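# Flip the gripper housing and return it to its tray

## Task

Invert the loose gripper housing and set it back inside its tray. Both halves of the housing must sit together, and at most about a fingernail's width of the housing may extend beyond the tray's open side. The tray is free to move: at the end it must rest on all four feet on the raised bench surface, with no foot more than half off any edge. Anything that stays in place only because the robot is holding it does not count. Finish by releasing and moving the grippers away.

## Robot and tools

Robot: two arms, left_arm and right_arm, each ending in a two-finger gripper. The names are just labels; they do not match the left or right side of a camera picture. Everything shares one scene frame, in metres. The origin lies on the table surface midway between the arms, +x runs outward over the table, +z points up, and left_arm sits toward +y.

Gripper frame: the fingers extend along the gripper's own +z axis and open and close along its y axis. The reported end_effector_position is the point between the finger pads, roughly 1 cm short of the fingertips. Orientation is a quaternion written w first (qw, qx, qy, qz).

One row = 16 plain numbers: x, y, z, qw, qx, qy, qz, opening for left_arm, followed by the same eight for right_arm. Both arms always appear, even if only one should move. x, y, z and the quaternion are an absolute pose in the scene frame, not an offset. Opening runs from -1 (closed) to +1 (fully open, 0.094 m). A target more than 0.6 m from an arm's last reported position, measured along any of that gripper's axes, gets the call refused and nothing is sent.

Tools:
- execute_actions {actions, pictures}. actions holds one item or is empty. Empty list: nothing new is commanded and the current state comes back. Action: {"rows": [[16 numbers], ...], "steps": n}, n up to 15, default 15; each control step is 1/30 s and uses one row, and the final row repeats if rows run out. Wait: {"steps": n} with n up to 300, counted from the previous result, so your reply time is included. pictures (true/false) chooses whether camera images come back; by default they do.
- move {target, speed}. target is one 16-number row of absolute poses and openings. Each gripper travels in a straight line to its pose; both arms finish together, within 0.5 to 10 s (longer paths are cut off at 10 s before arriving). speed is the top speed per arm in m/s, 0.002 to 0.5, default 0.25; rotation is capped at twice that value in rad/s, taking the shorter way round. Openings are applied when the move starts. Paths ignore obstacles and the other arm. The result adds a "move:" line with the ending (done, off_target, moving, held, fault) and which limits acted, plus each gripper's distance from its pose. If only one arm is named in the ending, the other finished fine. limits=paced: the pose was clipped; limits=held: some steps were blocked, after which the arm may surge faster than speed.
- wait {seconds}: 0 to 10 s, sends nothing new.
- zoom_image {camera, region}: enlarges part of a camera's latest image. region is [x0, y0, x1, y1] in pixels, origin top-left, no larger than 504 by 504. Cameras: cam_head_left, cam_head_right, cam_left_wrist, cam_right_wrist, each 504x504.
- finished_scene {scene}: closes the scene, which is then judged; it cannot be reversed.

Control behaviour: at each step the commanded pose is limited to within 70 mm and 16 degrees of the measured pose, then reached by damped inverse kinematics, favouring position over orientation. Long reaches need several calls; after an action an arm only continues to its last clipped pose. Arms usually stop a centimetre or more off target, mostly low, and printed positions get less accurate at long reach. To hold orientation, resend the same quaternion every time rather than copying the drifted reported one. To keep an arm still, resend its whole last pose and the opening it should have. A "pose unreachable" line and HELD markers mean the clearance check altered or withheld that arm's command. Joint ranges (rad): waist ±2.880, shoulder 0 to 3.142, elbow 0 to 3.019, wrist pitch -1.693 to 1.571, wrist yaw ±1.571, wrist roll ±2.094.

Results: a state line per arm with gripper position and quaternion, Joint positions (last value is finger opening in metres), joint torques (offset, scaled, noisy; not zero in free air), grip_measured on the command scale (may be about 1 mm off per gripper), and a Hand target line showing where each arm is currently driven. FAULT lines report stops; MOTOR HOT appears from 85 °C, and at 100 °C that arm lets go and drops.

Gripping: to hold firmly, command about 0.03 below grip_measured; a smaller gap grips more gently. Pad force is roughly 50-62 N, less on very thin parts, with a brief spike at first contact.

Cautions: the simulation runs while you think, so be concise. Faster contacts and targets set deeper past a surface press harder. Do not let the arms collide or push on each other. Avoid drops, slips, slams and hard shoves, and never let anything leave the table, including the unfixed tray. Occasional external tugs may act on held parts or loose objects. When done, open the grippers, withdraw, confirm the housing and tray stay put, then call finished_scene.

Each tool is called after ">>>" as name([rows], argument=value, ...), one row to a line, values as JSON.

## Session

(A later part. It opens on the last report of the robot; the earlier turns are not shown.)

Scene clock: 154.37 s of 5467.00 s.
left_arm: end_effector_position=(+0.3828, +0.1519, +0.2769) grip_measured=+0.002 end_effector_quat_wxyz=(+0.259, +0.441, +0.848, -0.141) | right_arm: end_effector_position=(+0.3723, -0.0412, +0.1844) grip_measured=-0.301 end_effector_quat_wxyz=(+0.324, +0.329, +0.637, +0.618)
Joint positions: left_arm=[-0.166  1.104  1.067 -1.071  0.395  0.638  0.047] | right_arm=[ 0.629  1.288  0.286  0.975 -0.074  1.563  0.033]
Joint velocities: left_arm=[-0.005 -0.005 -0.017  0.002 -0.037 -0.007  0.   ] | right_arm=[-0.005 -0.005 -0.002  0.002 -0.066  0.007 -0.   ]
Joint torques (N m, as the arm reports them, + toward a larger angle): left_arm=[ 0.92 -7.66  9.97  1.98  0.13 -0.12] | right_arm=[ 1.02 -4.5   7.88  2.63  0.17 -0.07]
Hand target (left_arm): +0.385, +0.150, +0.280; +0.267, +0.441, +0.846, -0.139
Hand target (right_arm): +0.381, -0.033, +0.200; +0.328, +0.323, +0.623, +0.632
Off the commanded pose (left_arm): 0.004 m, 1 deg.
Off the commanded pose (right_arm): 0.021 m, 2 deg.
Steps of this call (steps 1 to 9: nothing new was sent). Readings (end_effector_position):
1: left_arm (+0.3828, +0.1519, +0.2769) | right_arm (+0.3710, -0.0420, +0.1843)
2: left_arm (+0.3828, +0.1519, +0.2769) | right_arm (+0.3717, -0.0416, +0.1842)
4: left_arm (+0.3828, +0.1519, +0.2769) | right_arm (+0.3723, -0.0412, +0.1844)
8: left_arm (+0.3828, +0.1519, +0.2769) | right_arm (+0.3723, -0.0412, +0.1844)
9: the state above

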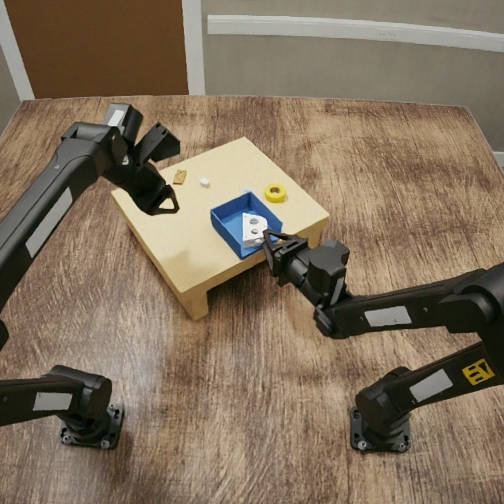

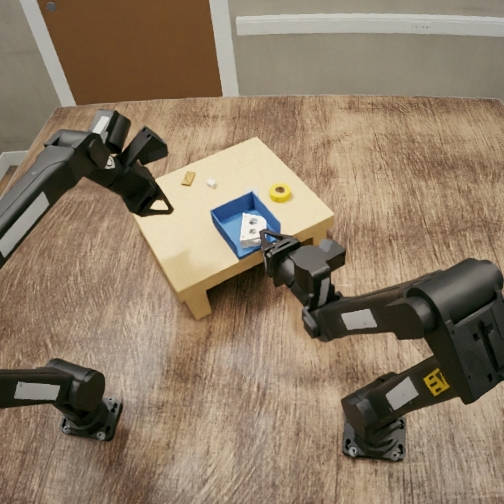

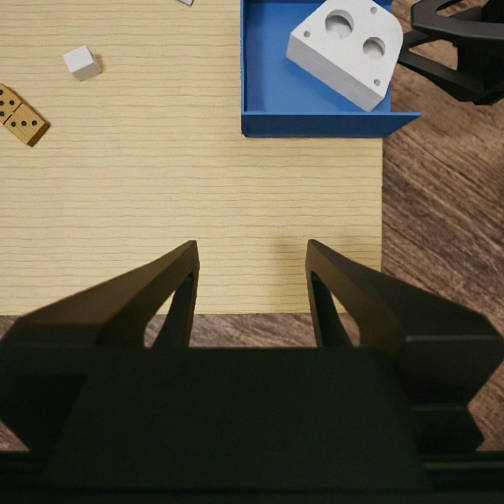

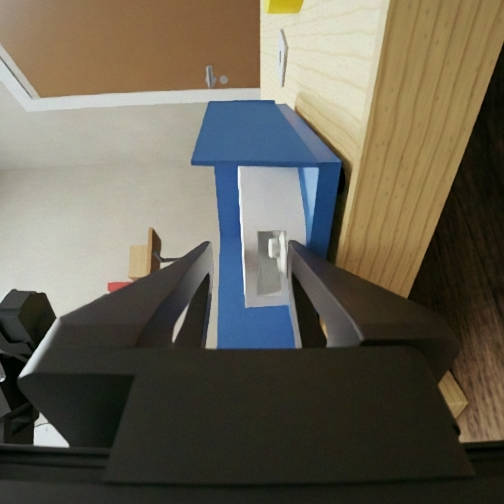

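Inside the edge (403 < 407) and the tray hasn't moved. Retracting.

>>> move(target=[0.36,0.19,0.30,0.267,0.441,0.846,-0.139,0,0.31,-0.085,0.205,0.328,0.323,0.623,0.632,-0.35], speed=0.06)

>>> zoom_image(camera="cam_head_left", region=[180,170,320,290])

Scene clock: 157.67 s of 5467.00 s.
left_arm: end_effector_position=(+0.3602, +0.1876, +0.2947) grip_measured=+0.002 end_effector_quat_wxyz=(+0.262, +0.440, +0.847, -0.140) | right_arm: end_effector_position=(+0.3090, -0.0828, +0.2111) grip_measured=-0.349 end_effector_quat_wxyz=(+0.333, +0.316, +0.621, +0.635)
Joint positions: left_arm=[-0.066  1.028  1.063 -1.176  0.438  0.733  0.047] | right_arm=[ 0.604  0.883  0.127  0.785 -0.106  1.563  0.031]
Joint velocities: left_arm=[-0.015 -0.005 -0.007  0.007 -0.007 -0.007  0.   ] | right_arm=[ 0.005 -0.005  0.007 -0.017  0.051 -0.022 -0.   ]
Joint torques (N m, as the arm reports them, + toward a larger angle): left_arm=[ 1.55 -6.76 10.6   0.93  0.38  0.07] | right_arm=[-0.48 -1.58  6.32  1.69 -0.15 -0.08]
Hand target (left_arm): +0.360, +0.190, +0.300; +0.267, +0.441, +0.846, -0.138
Hand target (right_arm): +0.309, -0.085, +0.206; +0.329, +0.323, +0.623, +0.632
Off the commanded pose (left_arm): 0.006 m, 1 deg.
Off the commanded pose (right_arm): 0.007 m, 1 deg.
move: done

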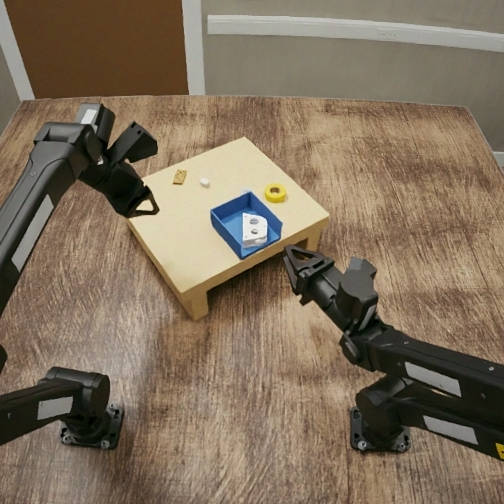

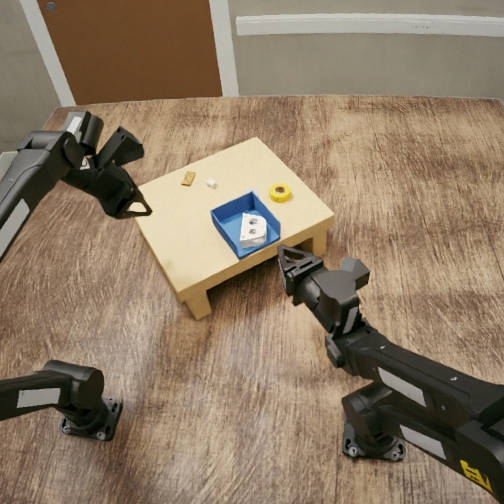

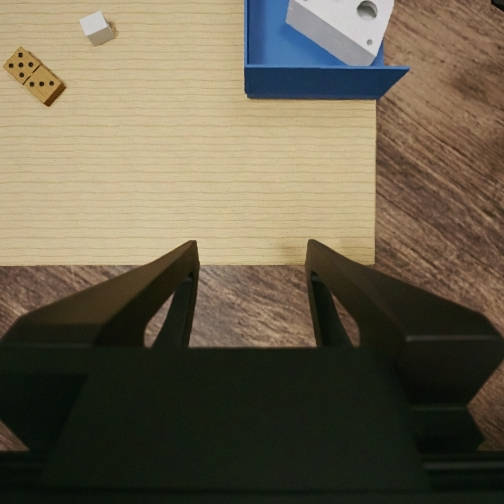

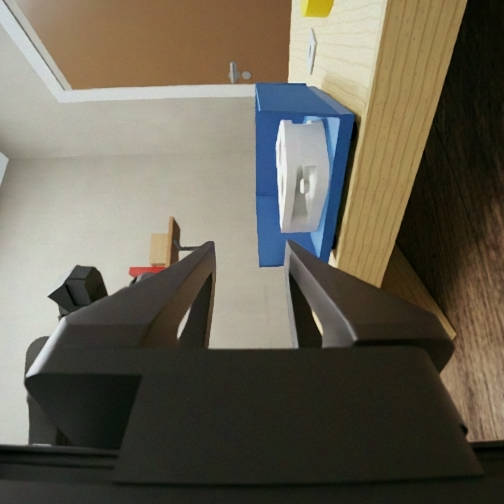

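Region (180, 170, 320, 290) of cam_head_left's 504x504 image, scaled by 3.600, with more detail than that image has; it fills the top 432 rows of this view, and the rest is white.

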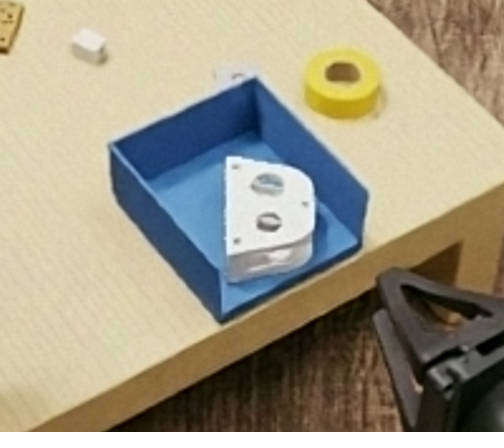

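Good. Move a bit clearer, then finish.

>>> move(target=[0.33,0.23,0.30,0.267,0.441,0.846,-0.139,0,0.30,-0.16,0.23,0.328,0.323,0.623,0.632,-0.35], speed=0.12)

>>> finished_scene(scene=2)

Scene clock: 162.00 s of 5467.00 s.
left_arm: end_effector_position=(+0.3315, +0.2292, +0.2981) grip_measured=+0.002 end_effector_quat_wxyz=(+0.265, +0.439, +0.847, -0.138) | right_arm: end_effector_position=(+0.2989, -0.1625, +0.2310) grip_measured=-0.349 end_effector_quat_wxyz=(+0.335, +0.319, +0.625, +0.629)
Joint positions: left_arm=[ 0.075  0.95   1.029 -1.276  0.491  0.875  0.047] | right_arm=[ 0.174  0.517  0.115  0.42  -0.528  1.563  0.031]
Joint velocities: left_arm=[-0.005 -0.005  0.007  0.002  0.007  0.037  0.   ] | right_arm=[ 0.005  0.005 -0.012 -0.007 -0.022 -0.022 -0.   ]
Joint torques (N m, as the arm reports them, + toward a larger angle): left_arm=[ 1.86 -4.7  10.03  0.86  0.45  0.06] | right_arm=[ 0.27  1.39  8.5   1.63 -0.16 -0.13]
Hand target (left_arm): +0.330, +0.231, +0.300; +0.266, +0.441, +0.846, -0.138
Hand target (right_arm): +0.298, -0.162, +0.231; +0.331, +0.320, +0.626, +0.629
Off the commanded pose (left_arm): 0.003 m, 0 deg.
Off the commanded pose (right_arm): 0.003 m, 1 deg.
After step 90, 0.23 s passed at rest.
move: done

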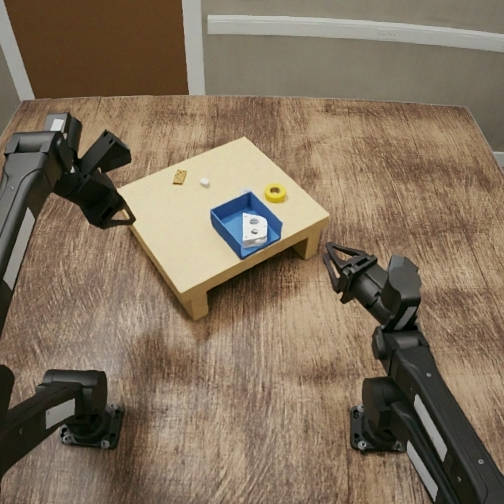

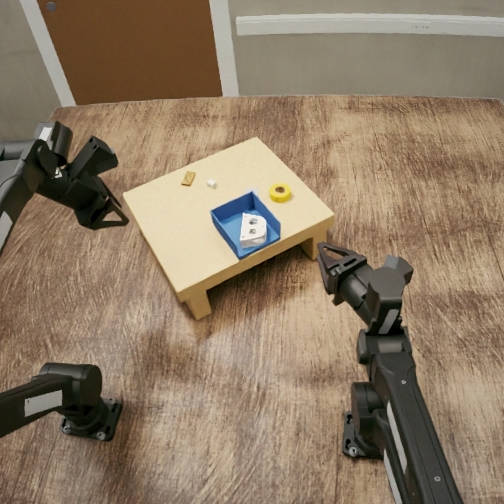

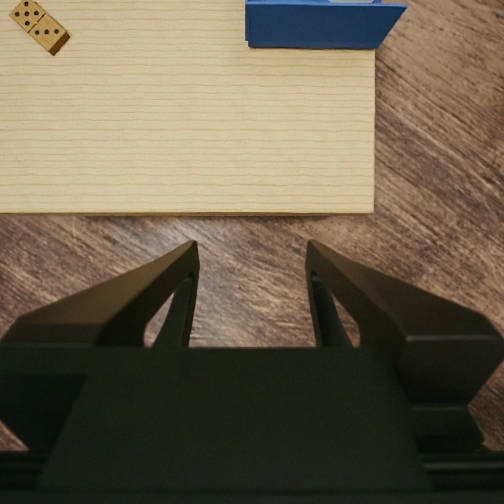

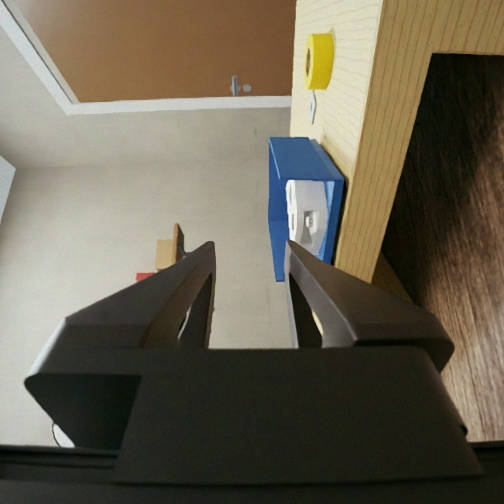

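The scene is finished: the task was done.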